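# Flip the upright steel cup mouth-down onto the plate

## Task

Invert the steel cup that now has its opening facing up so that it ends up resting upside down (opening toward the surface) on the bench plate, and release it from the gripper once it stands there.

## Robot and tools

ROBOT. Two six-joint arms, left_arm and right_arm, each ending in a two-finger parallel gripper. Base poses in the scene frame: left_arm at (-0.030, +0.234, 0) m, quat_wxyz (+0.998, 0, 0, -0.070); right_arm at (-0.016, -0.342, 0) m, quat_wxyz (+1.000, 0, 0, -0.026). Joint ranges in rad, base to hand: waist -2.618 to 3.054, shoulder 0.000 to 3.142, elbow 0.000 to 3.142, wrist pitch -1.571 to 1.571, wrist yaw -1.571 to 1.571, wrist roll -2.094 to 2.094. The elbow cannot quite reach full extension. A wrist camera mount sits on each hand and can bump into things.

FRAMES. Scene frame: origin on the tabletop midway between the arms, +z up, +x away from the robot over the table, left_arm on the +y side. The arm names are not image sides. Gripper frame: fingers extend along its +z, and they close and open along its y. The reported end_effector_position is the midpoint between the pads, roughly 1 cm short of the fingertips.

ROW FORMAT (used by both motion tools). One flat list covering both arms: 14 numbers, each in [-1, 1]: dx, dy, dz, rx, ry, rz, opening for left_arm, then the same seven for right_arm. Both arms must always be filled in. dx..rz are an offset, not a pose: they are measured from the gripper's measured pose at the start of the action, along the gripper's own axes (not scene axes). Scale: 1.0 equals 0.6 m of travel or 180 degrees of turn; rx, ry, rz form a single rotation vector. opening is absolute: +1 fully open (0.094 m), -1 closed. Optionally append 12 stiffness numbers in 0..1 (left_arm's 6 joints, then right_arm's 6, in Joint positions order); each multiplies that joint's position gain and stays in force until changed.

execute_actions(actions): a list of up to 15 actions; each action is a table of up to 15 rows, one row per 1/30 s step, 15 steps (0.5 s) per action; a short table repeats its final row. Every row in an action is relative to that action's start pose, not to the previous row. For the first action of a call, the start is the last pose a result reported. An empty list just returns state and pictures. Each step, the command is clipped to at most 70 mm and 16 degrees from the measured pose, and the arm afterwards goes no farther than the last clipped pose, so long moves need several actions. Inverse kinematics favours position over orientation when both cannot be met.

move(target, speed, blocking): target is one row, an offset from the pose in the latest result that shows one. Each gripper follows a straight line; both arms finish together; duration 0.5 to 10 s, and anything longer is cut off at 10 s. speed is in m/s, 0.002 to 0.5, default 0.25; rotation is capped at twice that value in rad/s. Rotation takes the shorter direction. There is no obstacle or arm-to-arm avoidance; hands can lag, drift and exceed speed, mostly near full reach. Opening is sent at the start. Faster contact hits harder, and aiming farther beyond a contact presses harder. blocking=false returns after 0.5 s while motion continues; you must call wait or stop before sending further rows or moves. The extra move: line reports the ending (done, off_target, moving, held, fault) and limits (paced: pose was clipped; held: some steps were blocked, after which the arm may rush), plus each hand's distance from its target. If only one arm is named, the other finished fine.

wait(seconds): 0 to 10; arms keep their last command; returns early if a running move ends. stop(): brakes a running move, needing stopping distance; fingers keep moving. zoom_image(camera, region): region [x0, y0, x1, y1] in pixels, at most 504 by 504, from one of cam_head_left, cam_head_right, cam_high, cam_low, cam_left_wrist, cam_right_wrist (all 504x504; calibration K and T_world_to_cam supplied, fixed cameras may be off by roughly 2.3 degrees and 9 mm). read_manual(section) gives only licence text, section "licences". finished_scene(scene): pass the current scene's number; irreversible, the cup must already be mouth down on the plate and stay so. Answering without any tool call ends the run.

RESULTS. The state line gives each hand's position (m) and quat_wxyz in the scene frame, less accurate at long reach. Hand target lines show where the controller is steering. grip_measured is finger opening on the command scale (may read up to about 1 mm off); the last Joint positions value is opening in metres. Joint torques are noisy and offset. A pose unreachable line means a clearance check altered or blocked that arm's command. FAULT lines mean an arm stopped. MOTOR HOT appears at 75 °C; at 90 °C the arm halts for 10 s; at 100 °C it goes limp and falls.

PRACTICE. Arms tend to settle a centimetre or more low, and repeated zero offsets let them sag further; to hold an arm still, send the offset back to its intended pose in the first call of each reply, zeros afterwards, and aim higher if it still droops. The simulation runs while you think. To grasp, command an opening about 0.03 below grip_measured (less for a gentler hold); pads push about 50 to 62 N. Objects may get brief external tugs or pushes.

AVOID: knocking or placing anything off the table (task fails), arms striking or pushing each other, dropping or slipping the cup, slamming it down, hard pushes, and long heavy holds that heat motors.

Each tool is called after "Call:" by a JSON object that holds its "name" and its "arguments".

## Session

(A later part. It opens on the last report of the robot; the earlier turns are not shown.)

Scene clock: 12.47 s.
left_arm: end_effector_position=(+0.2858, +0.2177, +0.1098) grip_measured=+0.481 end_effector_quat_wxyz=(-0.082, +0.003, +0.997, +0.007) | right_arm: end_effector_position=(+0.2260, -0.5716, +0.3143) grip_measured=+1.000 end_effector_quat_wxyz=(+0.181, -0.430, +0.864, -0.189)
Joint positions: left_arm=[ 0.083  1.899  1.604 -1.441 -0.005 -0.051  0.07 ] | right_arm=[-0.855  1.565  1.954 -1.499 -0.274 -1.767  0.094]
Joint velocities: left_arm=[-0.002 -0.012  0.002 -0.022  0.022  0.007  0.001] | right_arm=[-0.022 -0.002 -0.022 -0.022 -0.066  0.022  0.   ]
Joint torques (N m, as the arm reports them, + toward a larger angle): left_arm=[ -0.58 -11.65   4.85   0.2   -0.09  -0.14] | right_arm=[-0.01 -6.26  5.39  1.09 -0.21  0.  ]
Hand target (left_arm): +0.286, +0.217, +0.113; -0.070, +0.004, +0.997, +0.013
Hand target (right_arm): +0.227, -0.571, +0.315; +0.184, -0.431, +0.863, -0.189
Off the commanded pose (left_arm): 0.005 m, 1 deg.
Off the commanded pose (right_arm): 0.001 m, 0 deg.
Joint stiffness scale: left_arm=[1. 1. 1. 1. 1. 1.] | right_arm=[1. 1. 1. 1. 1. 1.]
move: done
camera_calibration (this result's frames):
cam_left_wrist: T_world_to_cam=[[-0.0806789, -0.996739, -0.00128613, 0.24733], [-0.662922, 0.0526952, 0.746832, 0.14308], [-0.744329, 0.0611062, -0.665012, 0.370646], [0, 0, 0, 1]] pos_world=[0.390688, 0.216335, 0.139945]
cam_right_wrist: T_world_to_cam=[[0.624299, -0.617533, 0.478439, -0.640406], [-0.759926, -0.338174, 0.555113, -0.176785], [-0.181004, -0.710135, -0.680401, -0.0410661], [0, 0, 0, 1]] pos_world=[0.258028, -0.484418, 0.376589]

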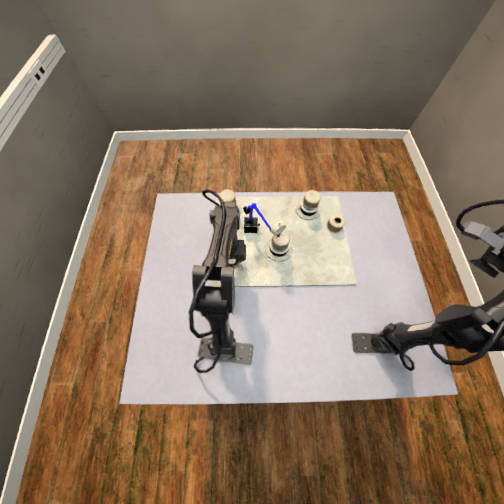

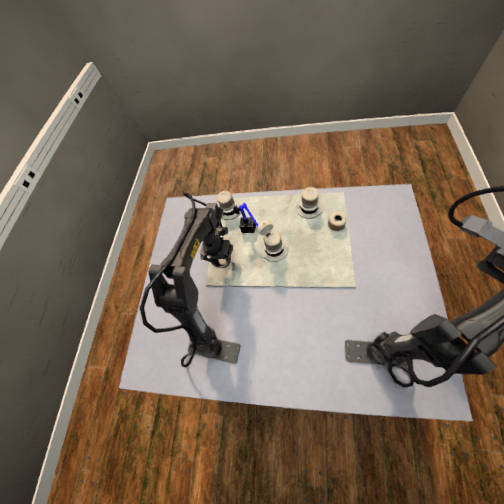

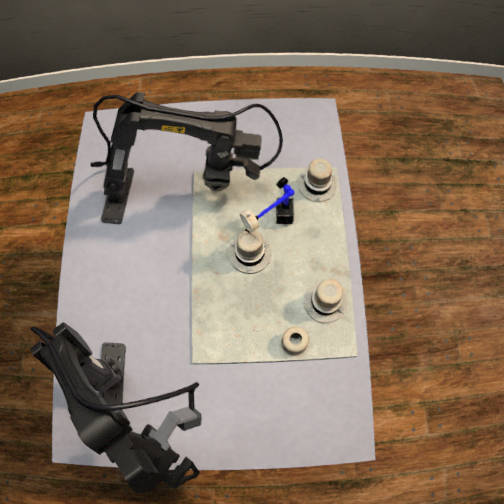

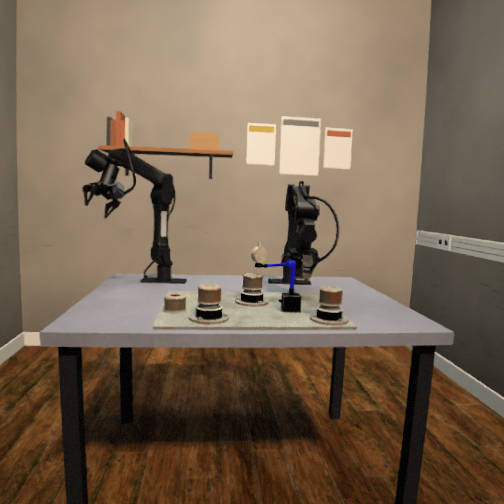

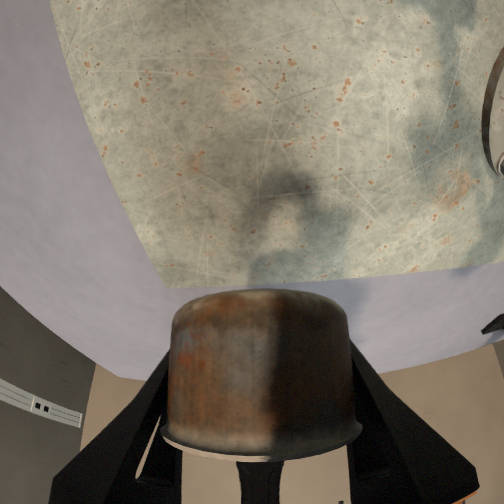

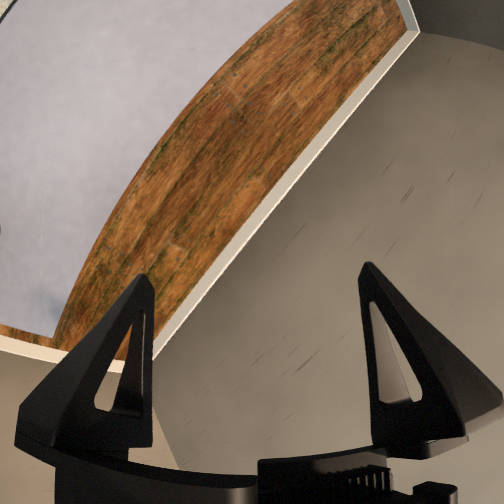

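Call:
{"name": "move", "arguments": {"target": [-0.003,0.326,0.072,-0.0899,-0.4344,-0.1598,0.445,0,0,0,0,0,0,1], "speed": 0.3}}

Scene clock: 16.83 s.
left_arm: end_effector_position=(+0.2831, +0.4112, +0.0531) grip_measured=+0.482 end_effector_quat_wxyz=(+0.534, -0.211, +0.805, +0.149) | right_arm: end_effector_position=(+0.2254, -0.5723, +0.3141) grip_measured=+1.000 end_effector_quat_wxyz=(+0.179, -0.430, +0.864, -0.190)
Joint positions: left_arm=[ 0.641  1.624  0.205  1.023 -0.025  0.005  0.07 ] | right_arm=[-0.855  1.565  1.954 -1.499 -0.268 -1.767  0.094]
Joint velocities: left_arm=[ 0.012  0.002 -0.007  0.022  0.081  0.037  0.   ] | right_arm=[-0.002 -0.007  0.002  0.051 -0.007  0.081  0.   ]
Joint torques (N m, as the arm reports them, + toward a larger angle): left_arm=[ 0.77 -5.13  2.69  2.57  0.1  -0.11] | right_arm=[-0.03 -6.37  5.38  1.11 -0.2   0.01]
Hand target (left_arm): +0.285, +0.413, +0.066; +0.560, -0.210, +0.787, +0.151
Hand target (right_arm): +0.226, -0.572, +0.314; +0.181, -0.430, +0.864, -0.189
Off the commanded pose (left_arm): 0.017 m, 4 deg.
Off the commanded pose (right_arm): 0.001 m, 0 deg.
Joint stiffness scale: left_arm=[1. 1. 1. 1. 1. 1.] | right_arm=[1. 1. 1. 1. 1. 1.]
move: off_target (left_arm); limits=paced
camera_calibration (this result's frames):
cam_left_wrist: T_world_to_cam=[[0.47146, -0.877985, -0.082879, 0.239094], [-0.794103, -0.381775, -0.472915, 0.453943], [0.383571, 0.288775, -0.877201, -0.0825426], [0, 0, 0, 1]] pos_world=[0.279415, 0.407061, 0.162086]
cam_right_wrist: T_world_to_cam=[[0.624635, -0.617607, 0.477905, -0.640243], [-0.758626, -0.334731, 0.558966, -0.176908], [-0.185251, -0.7117, -0.677617, -0.0426172], [0, 0, 0, 1]] pos_world=[0.257817, -0.484966, 0.375983]

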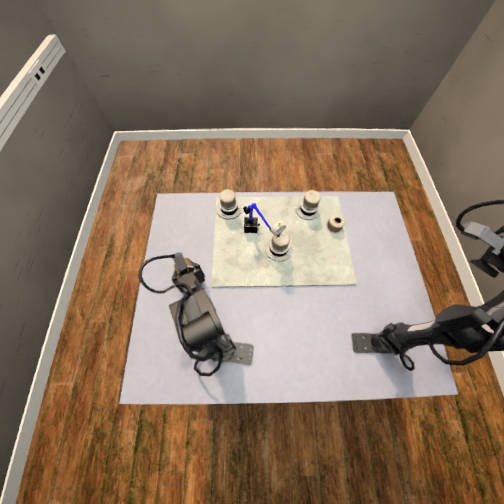

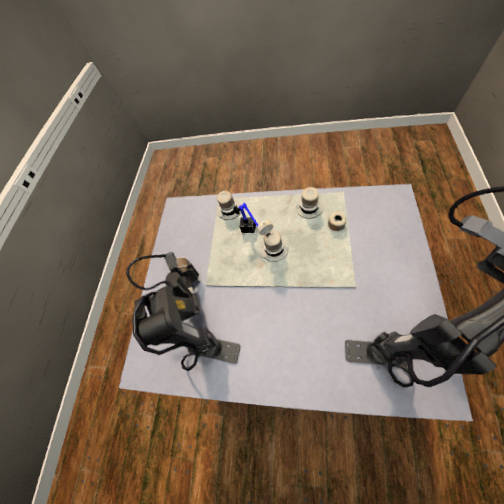

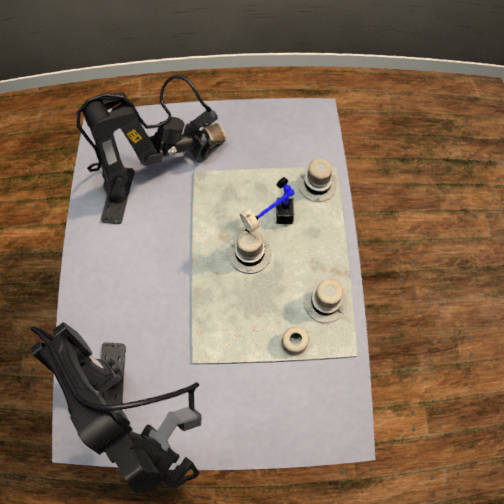

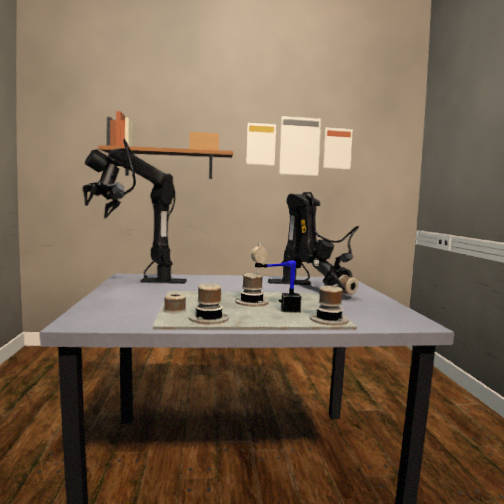

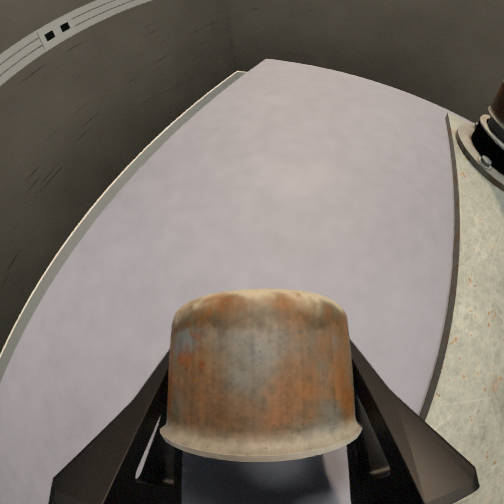

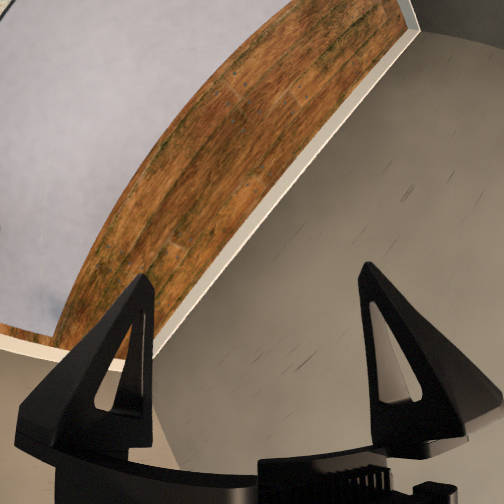

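Call:
{"name": "execute_actions", "arguments": {"actions": [[[-0.0205,0,-0.0031,0,-0.021,0,0.445,0,0,0,0,0,0,1],[-0.018,0,-0.0021,0,-0.021,0,0.445,0,0,0,0,0,0,1],[-0.0155,0,-0.001,0,-0.021,0,0.445,0,0,0,0,0,0,1],[-0.013,0,0,0,-0.021,0,0.445,0,0,0,0,0,0,1],[-0.0105,0,0.001,0,-0.021,0,0.445,0,0,0,0,0,0,1],[-0.008,0,0.0021,0,-0.021,0,0.445,0,0,0,0,0,0,1],[-0.006,0,0.0029,0,-0.021,0,0.445,0,0,0,0,0,0,1],[-0.004,0,0.0038,0,-0.021,0,0.445,0,0,0,0,0,0,1],[-0.002,0,0.0046,0,-0.021,0,0.445,0,0,0,0,0,0,1],[-0.0005,0,0.0052,0,-0.021,0,0.445,0,0,0,0,0,0,1],[0.001,0,0.0058,0,-0.021,0,0.445,0,0,0,0,0,0,1],[0.002,0,0.0063,0,-0.021,0,0.445,0,0,0,0,0,0,1],[0.003,0,0.0067,0,-0.021,0,0.445,0,0,0,0,0,0,1],[0.0036,0,0.007,0,-0.021,0,0.445,0,0,0,0,0,0,1],[0.0042,0,0.0072,0,-0.021,0,0.445,0,0,0,0,0,0,1]]]}}

Call:
{"name": "wait", "arguments": {"seconds": 0.3}}

Scene clock: 18.20 s.
left_arm: end_effector_position=(+0.2839, +0.4117, +0.0332) grip_measured=+0.482 end_effector_quat_wxyz=(+0.525, -0.212, +0.811, +0.147) | right_arm: end_effector_position=(+0.2248, -0.5729, +0.3139) grip_measured=+1.000 end_effector_quat_wxyz=(+0.177, -0.430, +0.865, -0.191)
Joint positions: left_arm=[ 0.641  1.759  0.205  1.136 -0.025  0.005  0.07 ] | right_arm=[-0.855  1.565  1.954 -1.499 -0.263 -1.767  0.094]
Joint velocities: left_arm=[-0.002  0.144  0.002  0.242  0.007  0.007 -0.   ] | right_arm=[ 0.012 -0.002 -0.002 -0.051  0.095  0.022  0.   ]
Joint torques (N m, as the arm reports them, + toward a larger angle): left_arm=[-0.09 -5.73  1.18  2.5  -0.03 -0.03] | right_arm=[ 0.07 -6.32  5.44  1.1  -0.18 -0.01]
Hand target (left_arm): +0.286, +0.413, +0.049; +0.557, -0.206, +0.790, +0.155
Hand target (right_arm): +0.225, -0.572, +0.314; +0.179, -0.430, +0.864, -0.190
Off the commanded pose (left_arm): 0.016 m, 5 deg.
Off the commanded pose (right_arm): 0.001 m, 0 deg.
Joint stiffness scale: left_arm=[1. 1. 1. 1. 1. 1.] | right_arm=[1. 1. 1. 1. 1. 1.]
camera_calibration (this result's frames):
cam_left_wrist: T_world_to_cam=[[0.469908, -0.878833, -0.0826952, 0.238234], [-0.802789, -0.386526, -0.454012, 0.449178], [0.367037, 0.279731, -0.88715, -0.0917349], [0, 0, 0, 1]] pos_world=[0.282317, 0.408648, 0.14225]
cam_right_wrist: T_world_to_cam=[[0.624945, -0.617677, 0.477408, -0.640093], [-0.757397, -0.331526, 0.56253, -0.177015], [-0.189189, -0.713138, -0.675013, -0.0440582], [0, 0, 0, 1]] pos_world=[0.257617, -0.485475, 0.375422]

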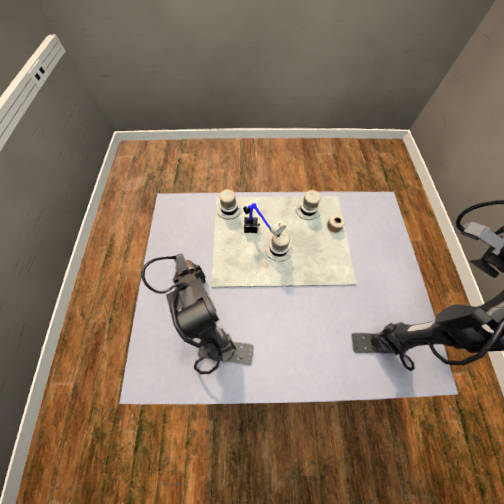

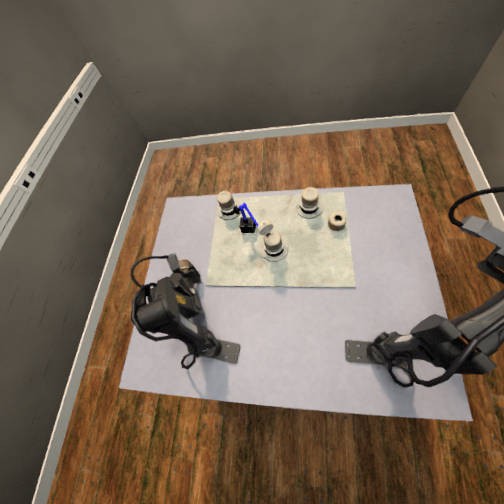

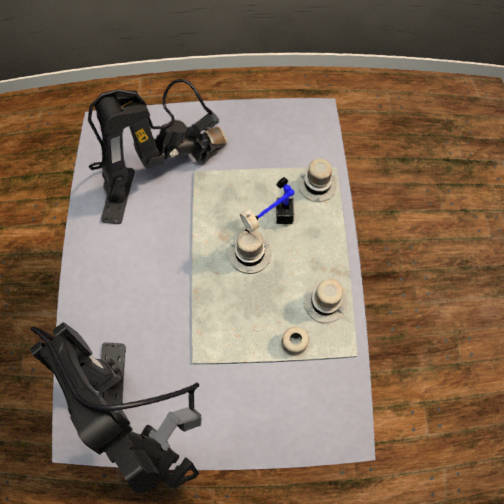

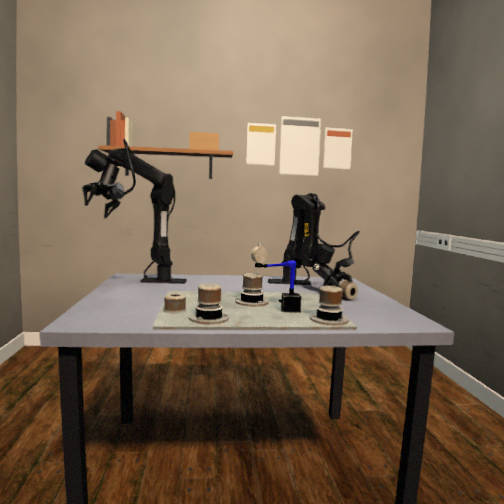

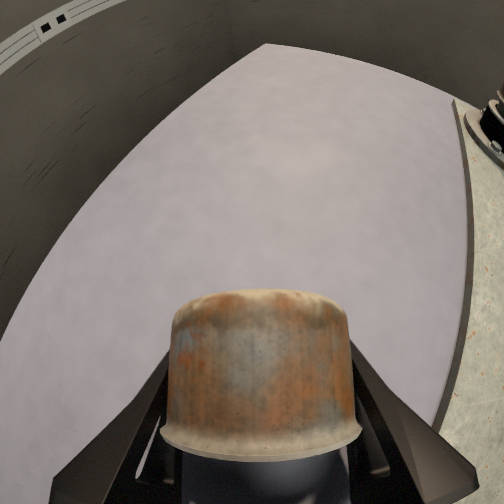

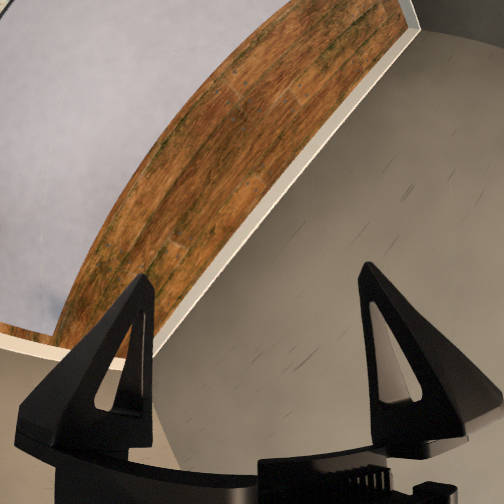

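Scene clock: 18.50 s.
left_arm: end_effector_position=(+0.2860, +0.4128, +0.0376) grip_measured=+0.482 end_effector_quat_wxyz=(+0.534, -0.211, +0.805, +0.149) | right_arm: end_effector_position=(+0.2248, -0.5729, +0.3139) grip_measured=+1.000 end_effector_quat_wxyz=(+0.177, -0.430, +0.865, -0.191)
Joint positions: left_arm=[ 0.641  1.766  0.205  1.167 -0.025  0.005  0.07 ] | right_arm=[-0.855  1.565  1.954 -1.499 -0.263 -1.767  0.094]
Joint velocities: left_arm=[-0.012 -0.002 -0.002  0.037 -0.037 -0.051 -0.   ] | right_arm=[-0.002 -0.012 -0.012 -0.007  0.007 -0.007  0.   ]
Joint torques (N m, as the arm reports them, + toward a larger angle): left_arm=[ 0.08 -5.72  1.07  2.53 -0.03 -0.01] | right_arm=[ 0.02 -6.29  5.52  1.1  -0.2   0.02]
Hand target (left_arm): +0.286, +0.413, +0.049; +0.557, -0.206, +0.790, +0.155
Hand target (right_arm): +0.225, -0.572, +0.314; +0.179, -0.430, +0.864, -0.190
Off the commanded pose (left_arm): 0.011 m, 4 deg.
Off the commanded pose (right_arm): 0.001 m, 0 deg.
Joint stiffness scale: left_arm=[1. 1. 1. 1. 1. 1.] | right_arm=[1. 1. 1. 1. 1. 1.]
wait: 0.30 s; no rest
camera_calibration (this result's frames):
cam_left_wrist: T_world_to_cam=[[0.471598, -0.877909, -0.0828935, 0.237767], [-0.79331, -0.381341, -0.474593, 0.449258], [0.385038, 0.289577, -0.876293, -0.0985099], [0, 0, 0, 1]] pos_world=[0.2822, 0.408585, 0.1466]
cam_right_wrist: T_world_to_cam=[[0.624945, -0.617677, 0.477408, -0.640093], [-0.757397, -0.331526, 0.56253, -0.177015], [-0.189189, -0.713138, -0.675013, -0.0440582], [0, 0, 0, 1]] pos_world=[0.257617, -0.485475, 0.375422]

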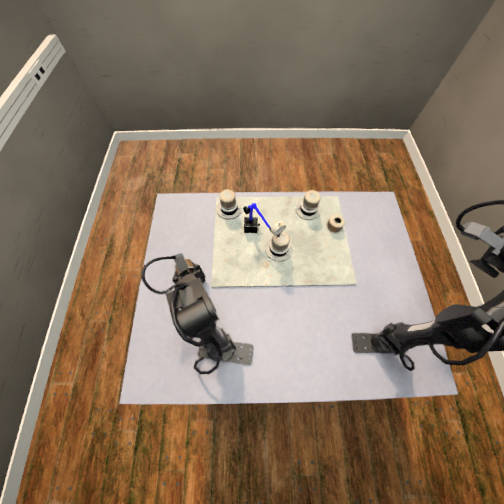

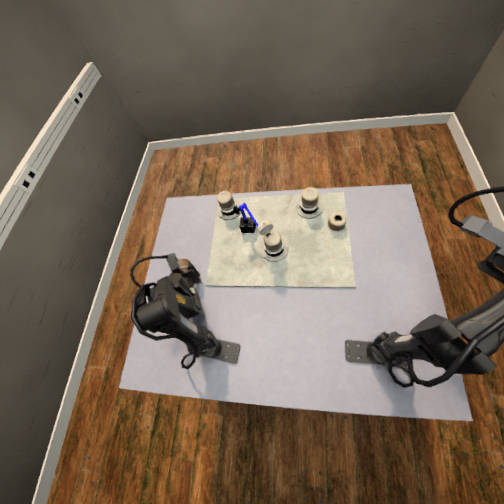

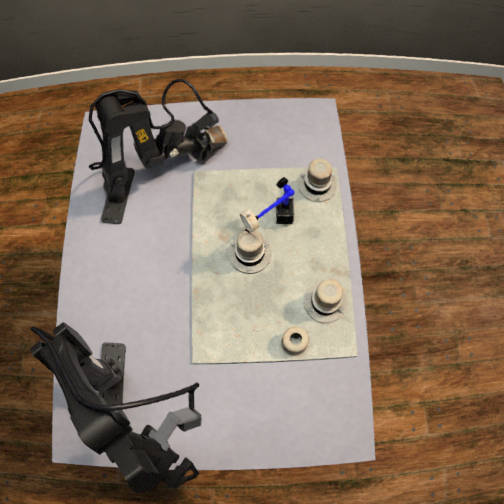

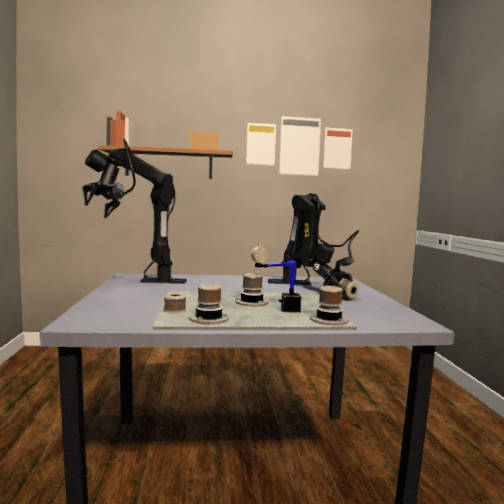

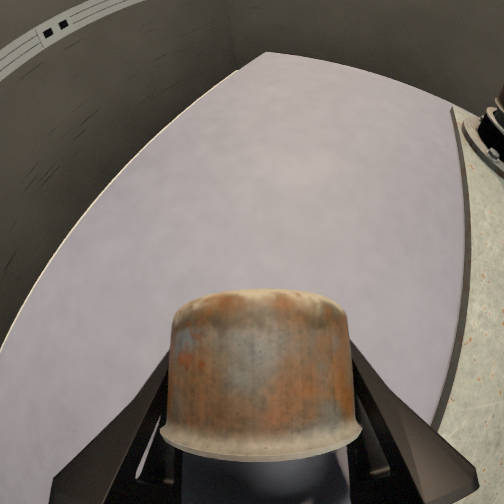

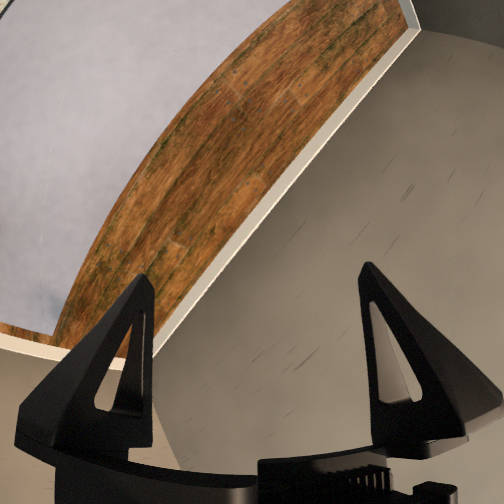

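Call:
{"name": "execute_actions", "arguments": {"actions": [[[-0.0165,0,-0.0069,0,-0.021,0,0.445,0,0,0,0,0,0,1],[-0.0155,0,-0.0065,0,-0.021,0,0.445,0,0,0,0,0,0,1],[-0.0145,0,-0.0061,0,-0.021,0,0.445,0,0,0,0,0,0,1],[-0.0135,0,-0.0056,0,-0.021,0,0.445,0,0,0,0,0,0,1],[-0.0125,0,-0.0052,0,-0.021,0,0.445,0,0,0,0,0,0,1],[-0.0115,0,-0.0048,0,-0.021,0,0.445,0,0,0,0,0,0,1],[-0.0105,0,-0.0044,0,-0.021,0,0.445,0,0,0,0,0,0,1],[-0.0095,0,-0.004,0,-0.021,0,0.445,0,0,0,0,0,0,1],[-0.0085,0,-0.0036,0,-0.021,0,0.445,0,0,0,0,0,0,1],[-0.0077,0,-0.0032,0,-0.021,0,0.445,0,0,0,0,0,0,1]]]}}

Call:
{"name": "wait", "arguments": {"seconds": 0.2}}

Scene clock: 19.50 s.
left_arm: end_effector_position=(+0.2882, +0.4140, +0.0340) grip_measured=+0.482 end_effector_quat_wxyz=(+0.542, -0.209, +0.800, +0.151) | right_arm: end_effector_position=(+0.2241, -0.5735, +0.3137) grip_measured=+1.000 end_effector_quat_wxyz=(+0.174, -0.429, +0.865, -0.191)
Joint positions: left_arm=[ 0.641  1.836  0.205  1.255 -0.025  0.005  0.07 ] | right_arm=[-0.855  1.565  1.954 -1.499 -0.258 -1.767  0.094]
Joint velocities: left_arm=[-0.012  0.042  0.012  0.081  0.037  0.022  0.001] | right_arm=[ 0.012  0.007 -0.012  0.007 -0.037  0.022  0.   ]
Joint torques (N m, as the arm reports them, + toward a larger angle): left_arm=[ 0.08 -5.96  0.58  2.5  -0.01  0.01] | right_arm=[-0.01 -6.27  5.43  1.09 -0.22 -0.02]
Hand target (left_arm): +0.286, +0.413, +0.043; +0.559, -0.206, +0.788, +0.156
Hand target (right_arm): +0.225, -0.573, +0.314; +0.177, -0.430, +0.865, -0.191
Off the commanded pose (left_arm): 0.009 m, 3 deg.
Off the commanded pose (right_arm): 0.001 m, 0 deg.
Joint stiffness scale: left_arm=[1. 1. 1. 1. 1. 1.] | right_arm=[1. 1. 1. 1. 1. 1.]
camera_calibration (this result's frames):
cam_left_wrist: T_world_to_cam=[[0.472959, -0.877165, -0.0830203, 0.236791], [-0.785393, -0.377011, -0.490939, 0.446212], [0.399335, 0.297398, -0.867229, -0.110523], [0, 0, 0, 1]] pos_world=[0.282595, 0.4088, 0.142873]
cam_right_wrist: T_world_to_cam=[[0.625254, -0.61775, 0.47691, -0.639943], [-0.75615, -0.328313, 0.566081, -0.177115], [-0.193121, -0.714559, -0.672391, -0.0454997], [0, 0, 0, 1]] pos_world=[0.257414, -0.485986, 0.374863]

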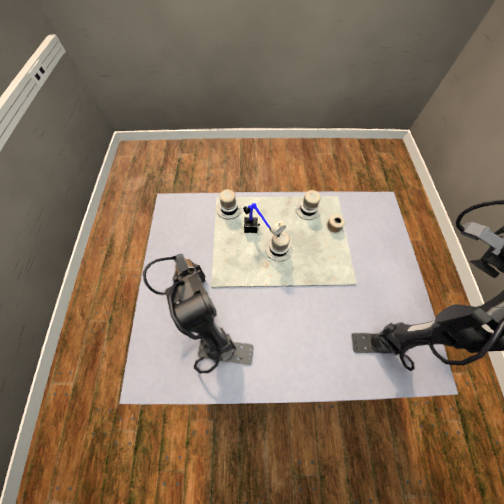

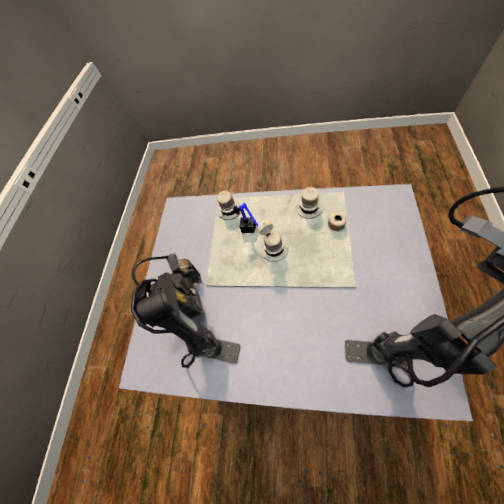

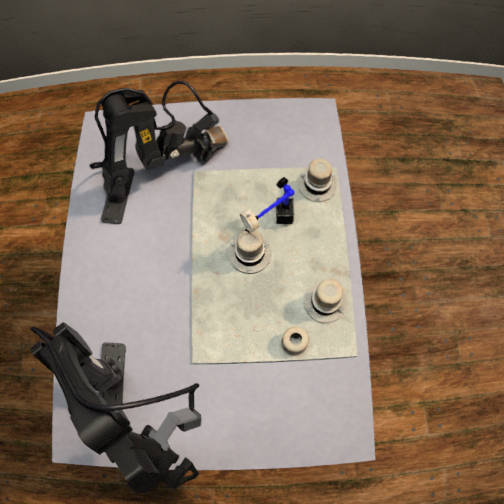

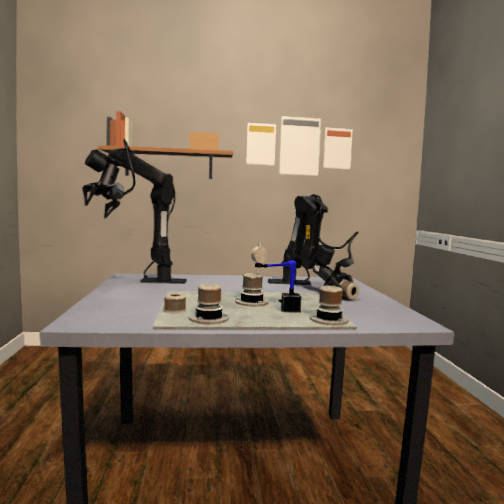

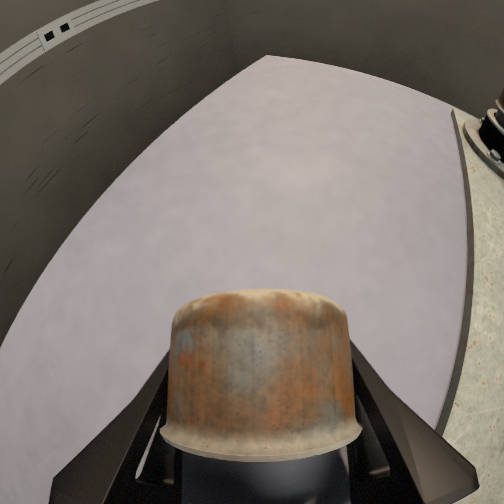

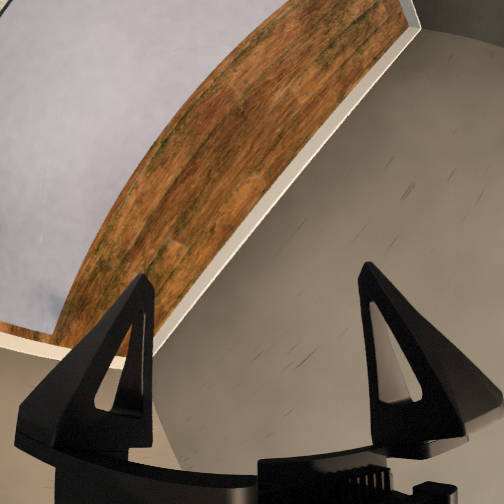

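Scene clock: 19.70 s.
left_arm: end_effector_position=(+0.2884, +0.4141, +0.0341) grip_measured=+0.482 end_effector_quat_wxyz=(+0.543, -0.209, +0.799, +0.151) | right_arm: end_effector_position=(+0.2241, -0.5735, +0.3137) grip_measured=+1.000 end_effector_quat_wxyz=(+0.174, -0.429, +0.865, -0.191)
Joint positions: left_arm=[ 0.641  1.838  0.205  1.259 -0.025  0.005  0.07 ] | right_arm=[-0.855  1.565  1.954 -1.499 -0.258 -1.767  0.094]
Joint velocities: left_arm=[ 0.002 -0.022 -0.007 -0.007 -0.066  0.007 -0.001] | right_arm=[-0.017 -0.007 -0.002 -0.051 -0.022 -0.037  0.   ]
Joint torques (N m, as the arm reports them, + toward a larger angle): left_arm=[ 0.01 -5.94  0.56  2.55  0.   -0.04] | right_arm=[ 0.01 -6.29  5.51  1.08 -0.19  0.  ]
Hand target (left_arm): +0.286, +0.413, +0.043; +0.559, -0.206, +0.788, +0.156
Hand target (right_arm): +0.225, -0.573, +0.314; +0.177, -0.430, +0.865, -0.191
Off the commanded pose (left_arm): 0.009 m, 3 deg.
Off the commanded pose (right_arm): 0.001 m, 0 deg.
Joint stiffness scale: left_arm=[1. 1. 1. 1. 1. 1.] | right_arm=[1. 1. 1. 1. 1. 1.]
wait: 0.20 s; at rest by 0.17 s
camera_calibration (this result's frames):
cam_left_wrist: T_world_to_cam=[[0.473098, -0.877089, -0.0830316, 0.236732], [-0.78457, -0.37656, -0.492598, 0.446078], [0.400786, 0.298191, -0.866287, -0.111278], [0, 0, 0, 1]] pos_world=[0.28258, 0.408792, 0.142995]
cam_right_wrist: T_world_to_cam=[[0.625254, -0.61775, 0.47691, -0.639943], [-0.75615, -0.328313, 0.566081, -0.177115], [-0.193121, -0.714559, -0.672391, -0.0454997], [0, 0, 0, 1]] pos_world=[0.257414, -0.485986, 0.374863]

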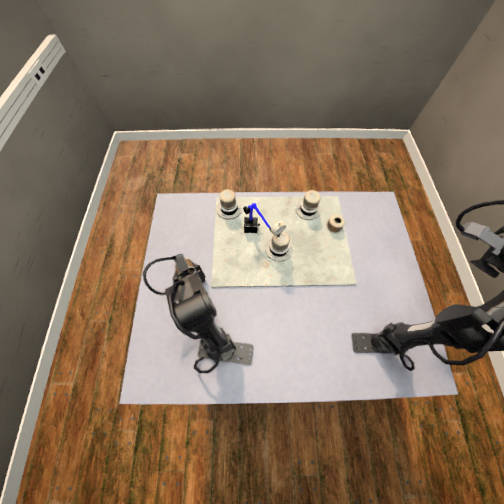

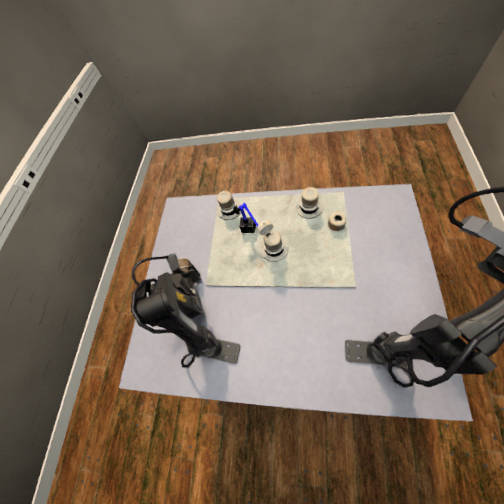

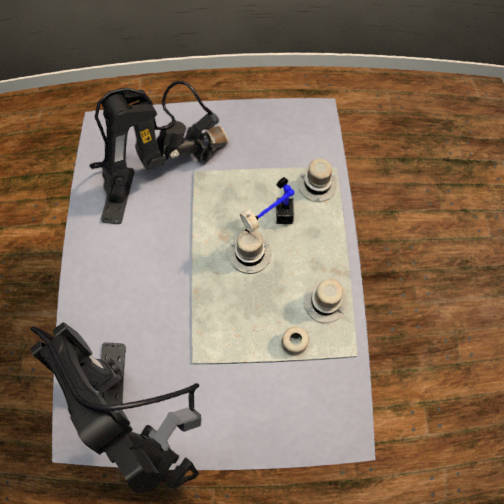

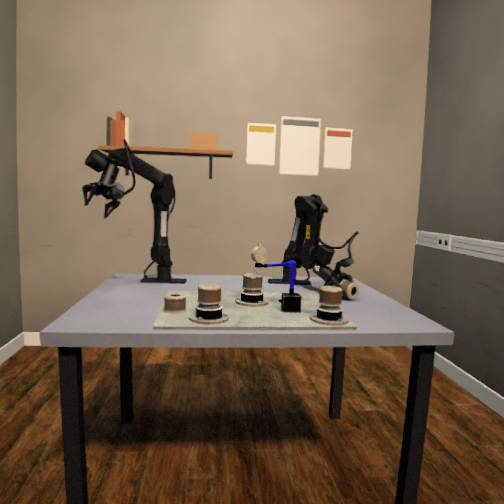

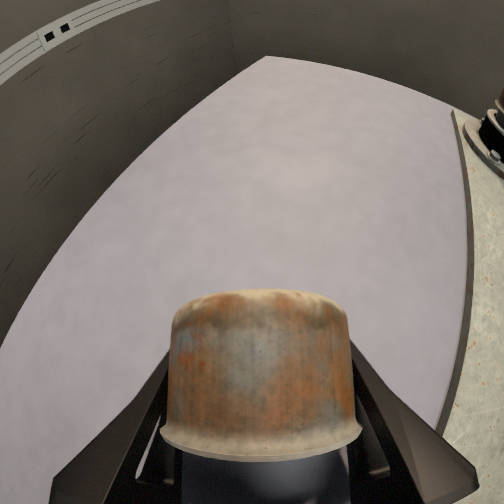

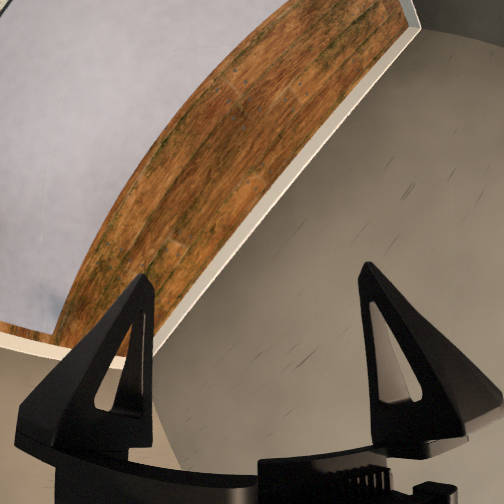

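Call:
{"name": "execute_actions", "arguments": {"actions": [[[-0.013,0,-0.008,0,-0.014,0,0.445,0,0,0,0,0,0,1],[-0.012,0,-0.0076,0,-0.014,0,0.445,0,0,0,0,0,0,1],[-0.011,0,-0.0072,0,-0.013,0,0.445,0,0,0,0,0,0,1],[-0.010,0,-0.0068,0,-0.013,0,0.445,0,0,0,0,0,0,1],[-0.009,0,-0.0064,0,-0.012,0,0.445,0,0,0,0,0,0,1],[-0.008,0,-0.006,0,-0.012,0,0.445,0,0,0,0,0,0,1],[-0.007,0,-0.0056,0,-0.011,0,0.445,0,0,0,0,0,0,1],[-0.006,0,-0.0052,0,-0.011,0,0.445,0,0,0,0,0,0,1],[-0.005,0,-0.0048,0,-0.010,0,0.445,0,0,0,0,0,0,1],[-0.004,0,-0.0044,0,-0.010,0,0.445,0,0,0,0,0,0,1]]]}}

Scene clock: 20.53 s.
left_arm: end_effector_position=(+0.2891, +0.4145, +0.0339) grip_measured=+0.482 end_effector_quat_wxyz=(+0.546, -0.209, +0.797, +0.152) | right_arm: end_effector_position=(+0.2235, -0.5741, +0.3135) grip_measured=+1.000 end_effector_quat_wxyz=(+0.172, -0.429, +0.866, -0.192)
Joint positions: left_arm=[ 0.641  1.857  0.205  1.286 -0.025  0.005  0.07 ] | right_arm=[-0.855  1.565  1.954 -1.499 -0.253 -1.767  0.094]
Joint velocities: left_arm=[ 0.002  0.002 -0.002  0.037  0.051  0.022 -0.   ] | right_arm=[-0.007 -0.012 -0.007 -0.051  0.037 -0.007  0.   ]
Joint torques (N m, as the arm reports them, + toward a larger angle): left_arm=[-0.11 -5.81  1.06  2.36 -0.03 -0.01] | right_arm=[ 0.01 -6.31  5.34  1.09 -0.19 -0.01]
Hand target (left_arm): +0.287, +0.413, +0.037; +0.555, -0.207, +0.791, +0.154
Hand target (right_arm): +0.224, -0.573, +0.314; +0.174, -0.429, +0.865, -0.191
Off the commanded pose (left_arm): 0.004 m, 1 deg.
Off the commanded pose (right_arm): 0.001 m, 0 deg.
Joint stiffness scale: left_arm=[1. 1. 1. 1. 1. 1.] | right_arm=[1. 1. 1. 1. 1. 1.]
camera_calibration (this result's frames):
cam_left_wrist: T_world_to_cam=[[0.473681, -0.876769, -0.0830758, 0.236418], [-0.781083, -0.374653, -0.499544, 0.445109], [0.40686, 0.301514, -0.862296, -0.115158], [0, 0, 0, 1]] pos_world=[0.282534, 0.408767, 0.142692]
cam_right_wrist: T_world_to_cam=[[0.62556, -0.617825, 0.476411, -0.639793], [-0.754882, -0.325094, 0.569619, -0.177208], [-0.197047, -0.715965, -0.669751, -0.0469417], [0, 0, 0, 1]] pos_world=[0.257208, -0.486498, 0.374306]

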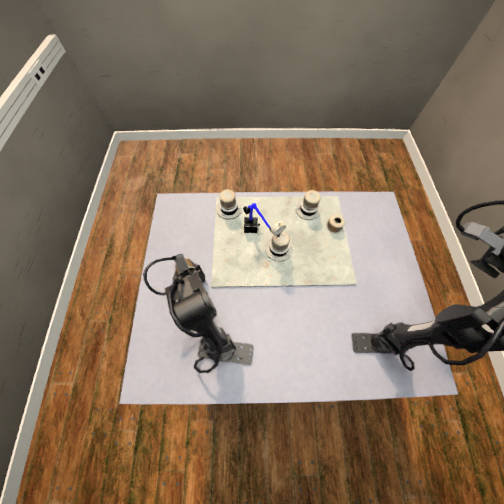

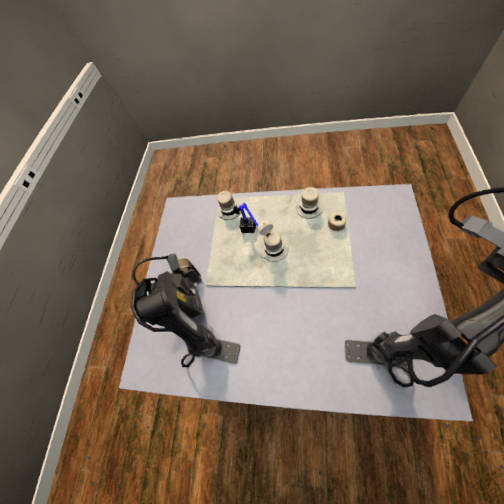

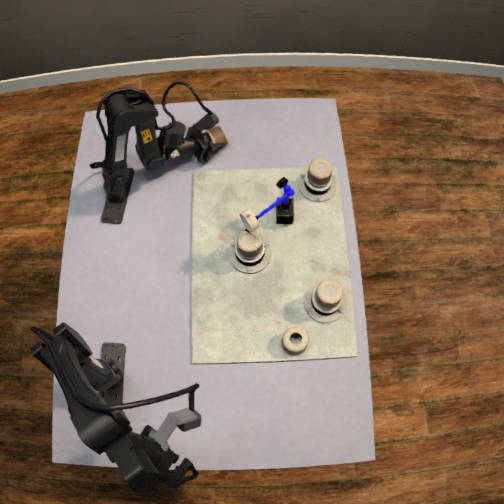

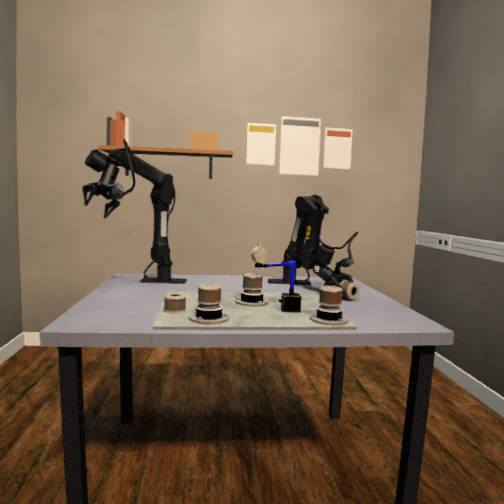

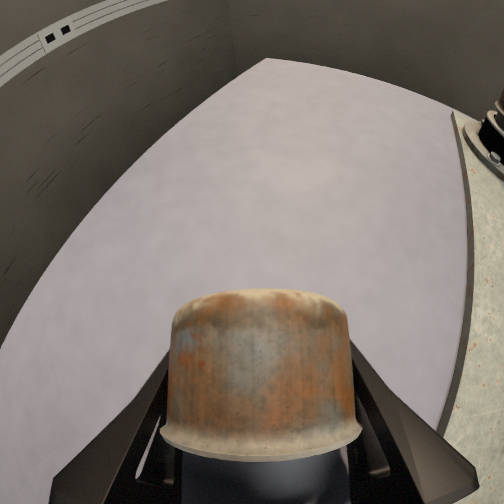

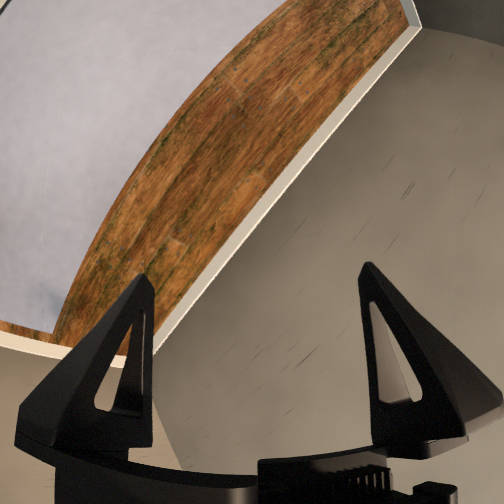

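Call:
{"name": "execute_actions", "arguments": {"actions": [[[-0.006,0,-0.004,0,0,0,0.46,0,0,0,0,0,0,1],[-0.007,0,-0.004,0,0,0,0.475,0,0,0,0,0,0,1],[-0.008,0,-0.004,0,0,0,0.485,0,0,0,0,0,0,1],[-0.009,0,-0.004,0,0,0,0.495,0,0,0,0,0,0,1],[-0.010,0,-0.004,0,0,0,0.505,0,0,0,0,0,0,1],[-0.011,0,-0.005,0,0,0,0.52,0,0,0,0,0,0,1],[-0.012,0,-0.005,0,0,0,0.54,0,0,0,0,0,0,1],[-0.012,0,-0.005,0,0,0,0.57,0,0,0,0,0,0,1],[-0.012,0,-0.005,0,0,0,0.60,0,0,0,0,0,0,1],[-0.012,0,-0.005,0,0,0,0.63,0,0,0,0,0,0,1],[-0.012,0,-0.005,0,0,0,0.66,0,0,0,0,0,0,1],[-0.012,0,-0.005,0,0,0,0.69,0,0,0,0,0,0,1],[-0.012,0,-0.005,0,0,0,0.72,0,0,0,0,0,0,1],[-0.012,0,-0.005,0,0,0,0.75,0,0,0,0,0,0,1]]]}}

Scene clock: 21.63 s.
left_arm: end_effector_position=(+0.2880, +0.4139, +0.0369) grip_measured=+0.743 end_effector_quat_wxyz=(+0.542, -0.209, +0.800, +0.151) | right_arm: end_effector_position=(+0.2230, -0.5746, +0.3133) grip_measured=+1.000 end_effector_quat_wxyz=(+0.170, -0.428, +0.866, -0.192)
Joint positions: left_arm=[ 0.641  1.81   0.205  1.229 -0.025  0.005  0.082] | right_arm=[-0.855  1.565  1.954 -1.499 -0.249 -1.767  0.094]
Joint velocities: left_arm=[-0.007  0.002 -0.032  0.007  0.007 -0.081  0.007] | right_arm=[-0.012 -0.012  0.002 -0.022 -0.051  0.11   0.   ]
Joint torques (N m, as the arm reports them, + toward a larger angle): left_arm=[ 0.07 -7.63  2.97  1.82 -0.04 -0.01] | right_arm=[ 0.   -6.4   5.44  1.09 -0.2   0.01]
Hand target (left_arm): +0.289, +0.414, +0.042; +0.546, -0.209, +0.797, +0.152
Hand target (right_arm): +0.224, -0.574, +0.313; +0.172, -0.429, +0.866, -0.192
Off the commanded pose (left_arm): 0.005 m, 1 deg.
Off the commanded pose (right_arm): 0.001 m, 0 deg.
Joint stiffness scale: left_arm=[1. 1. 1. 1. 1. 1.] | right_arm=[1. 1. 1. 1. 1. 1.]
camera_calibration (this result's frames):
cam_left_wrist: T_world_to_cam=[[0.472959, -0.877165, -0.0830203, 0.237032], [-0.785393, -0.377011, -0.490939, 0.447464], [0.399335, 0.297398, -0.867229, -0.10789], [0, 0, 0, 1]] pos_world=[0.282413, 0.408701, 0.145791]
cam_right_wrist: T_world_to_cam=[[0.625841, -0.617896, 0.475949, -0.639655], [-0.753695, -0.322117, 0.572873, -0.177287], [-0.200665, -0.717248, -0.667299, -0.0482733], [0, 0, 0, 1]] pos_world=[0.257015, -0.486971, 0.373793]

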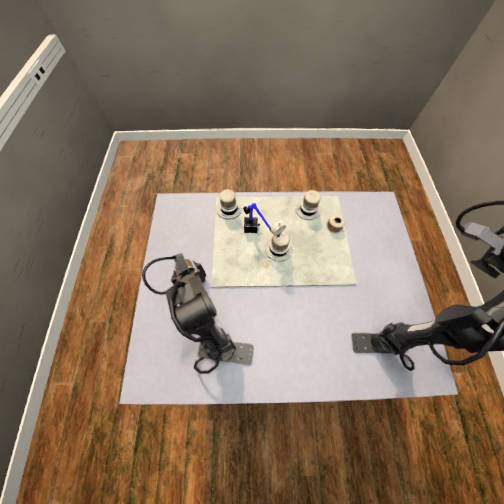

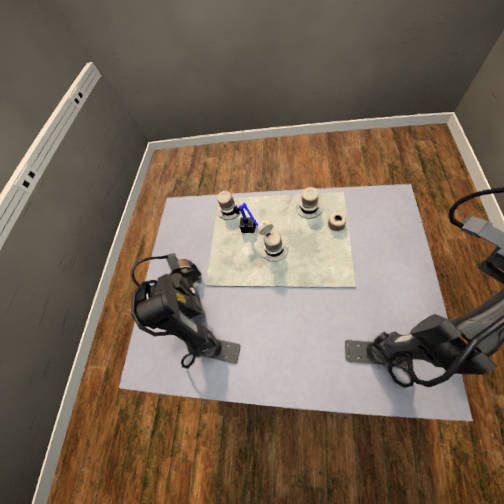

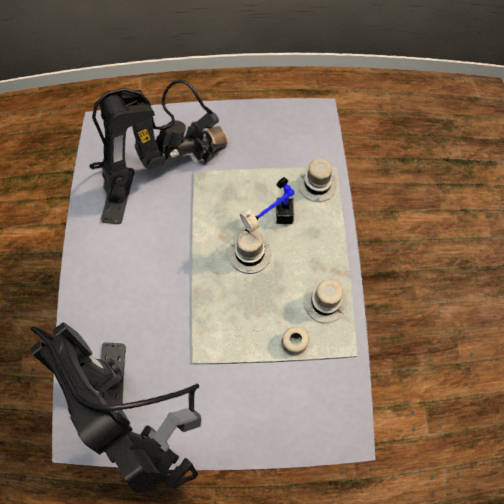

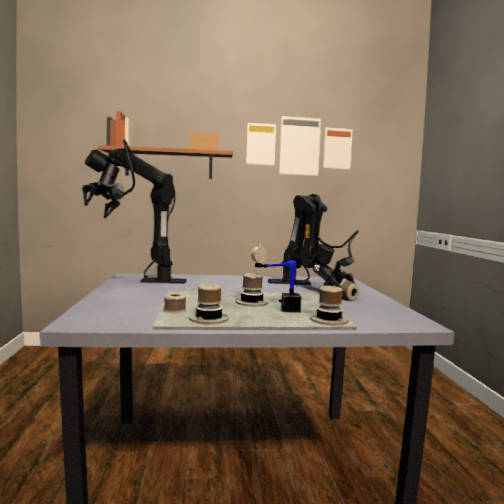

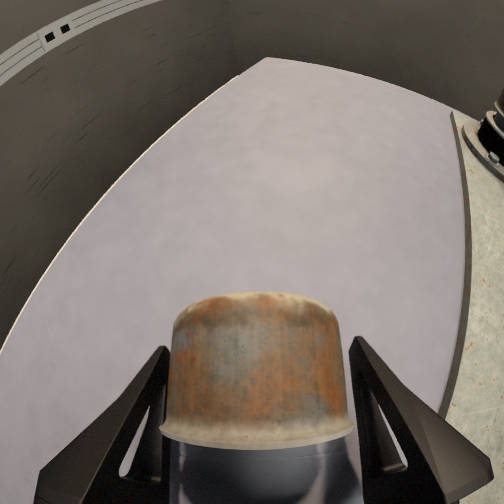

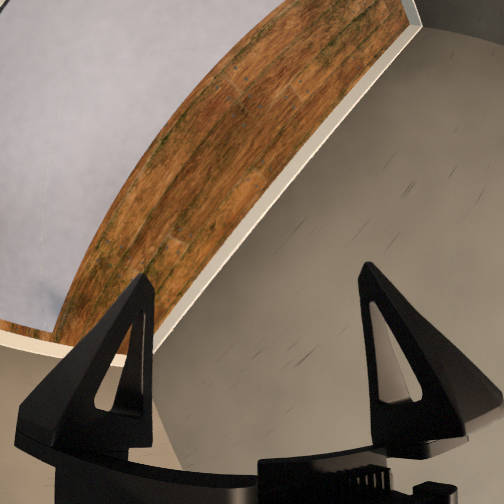

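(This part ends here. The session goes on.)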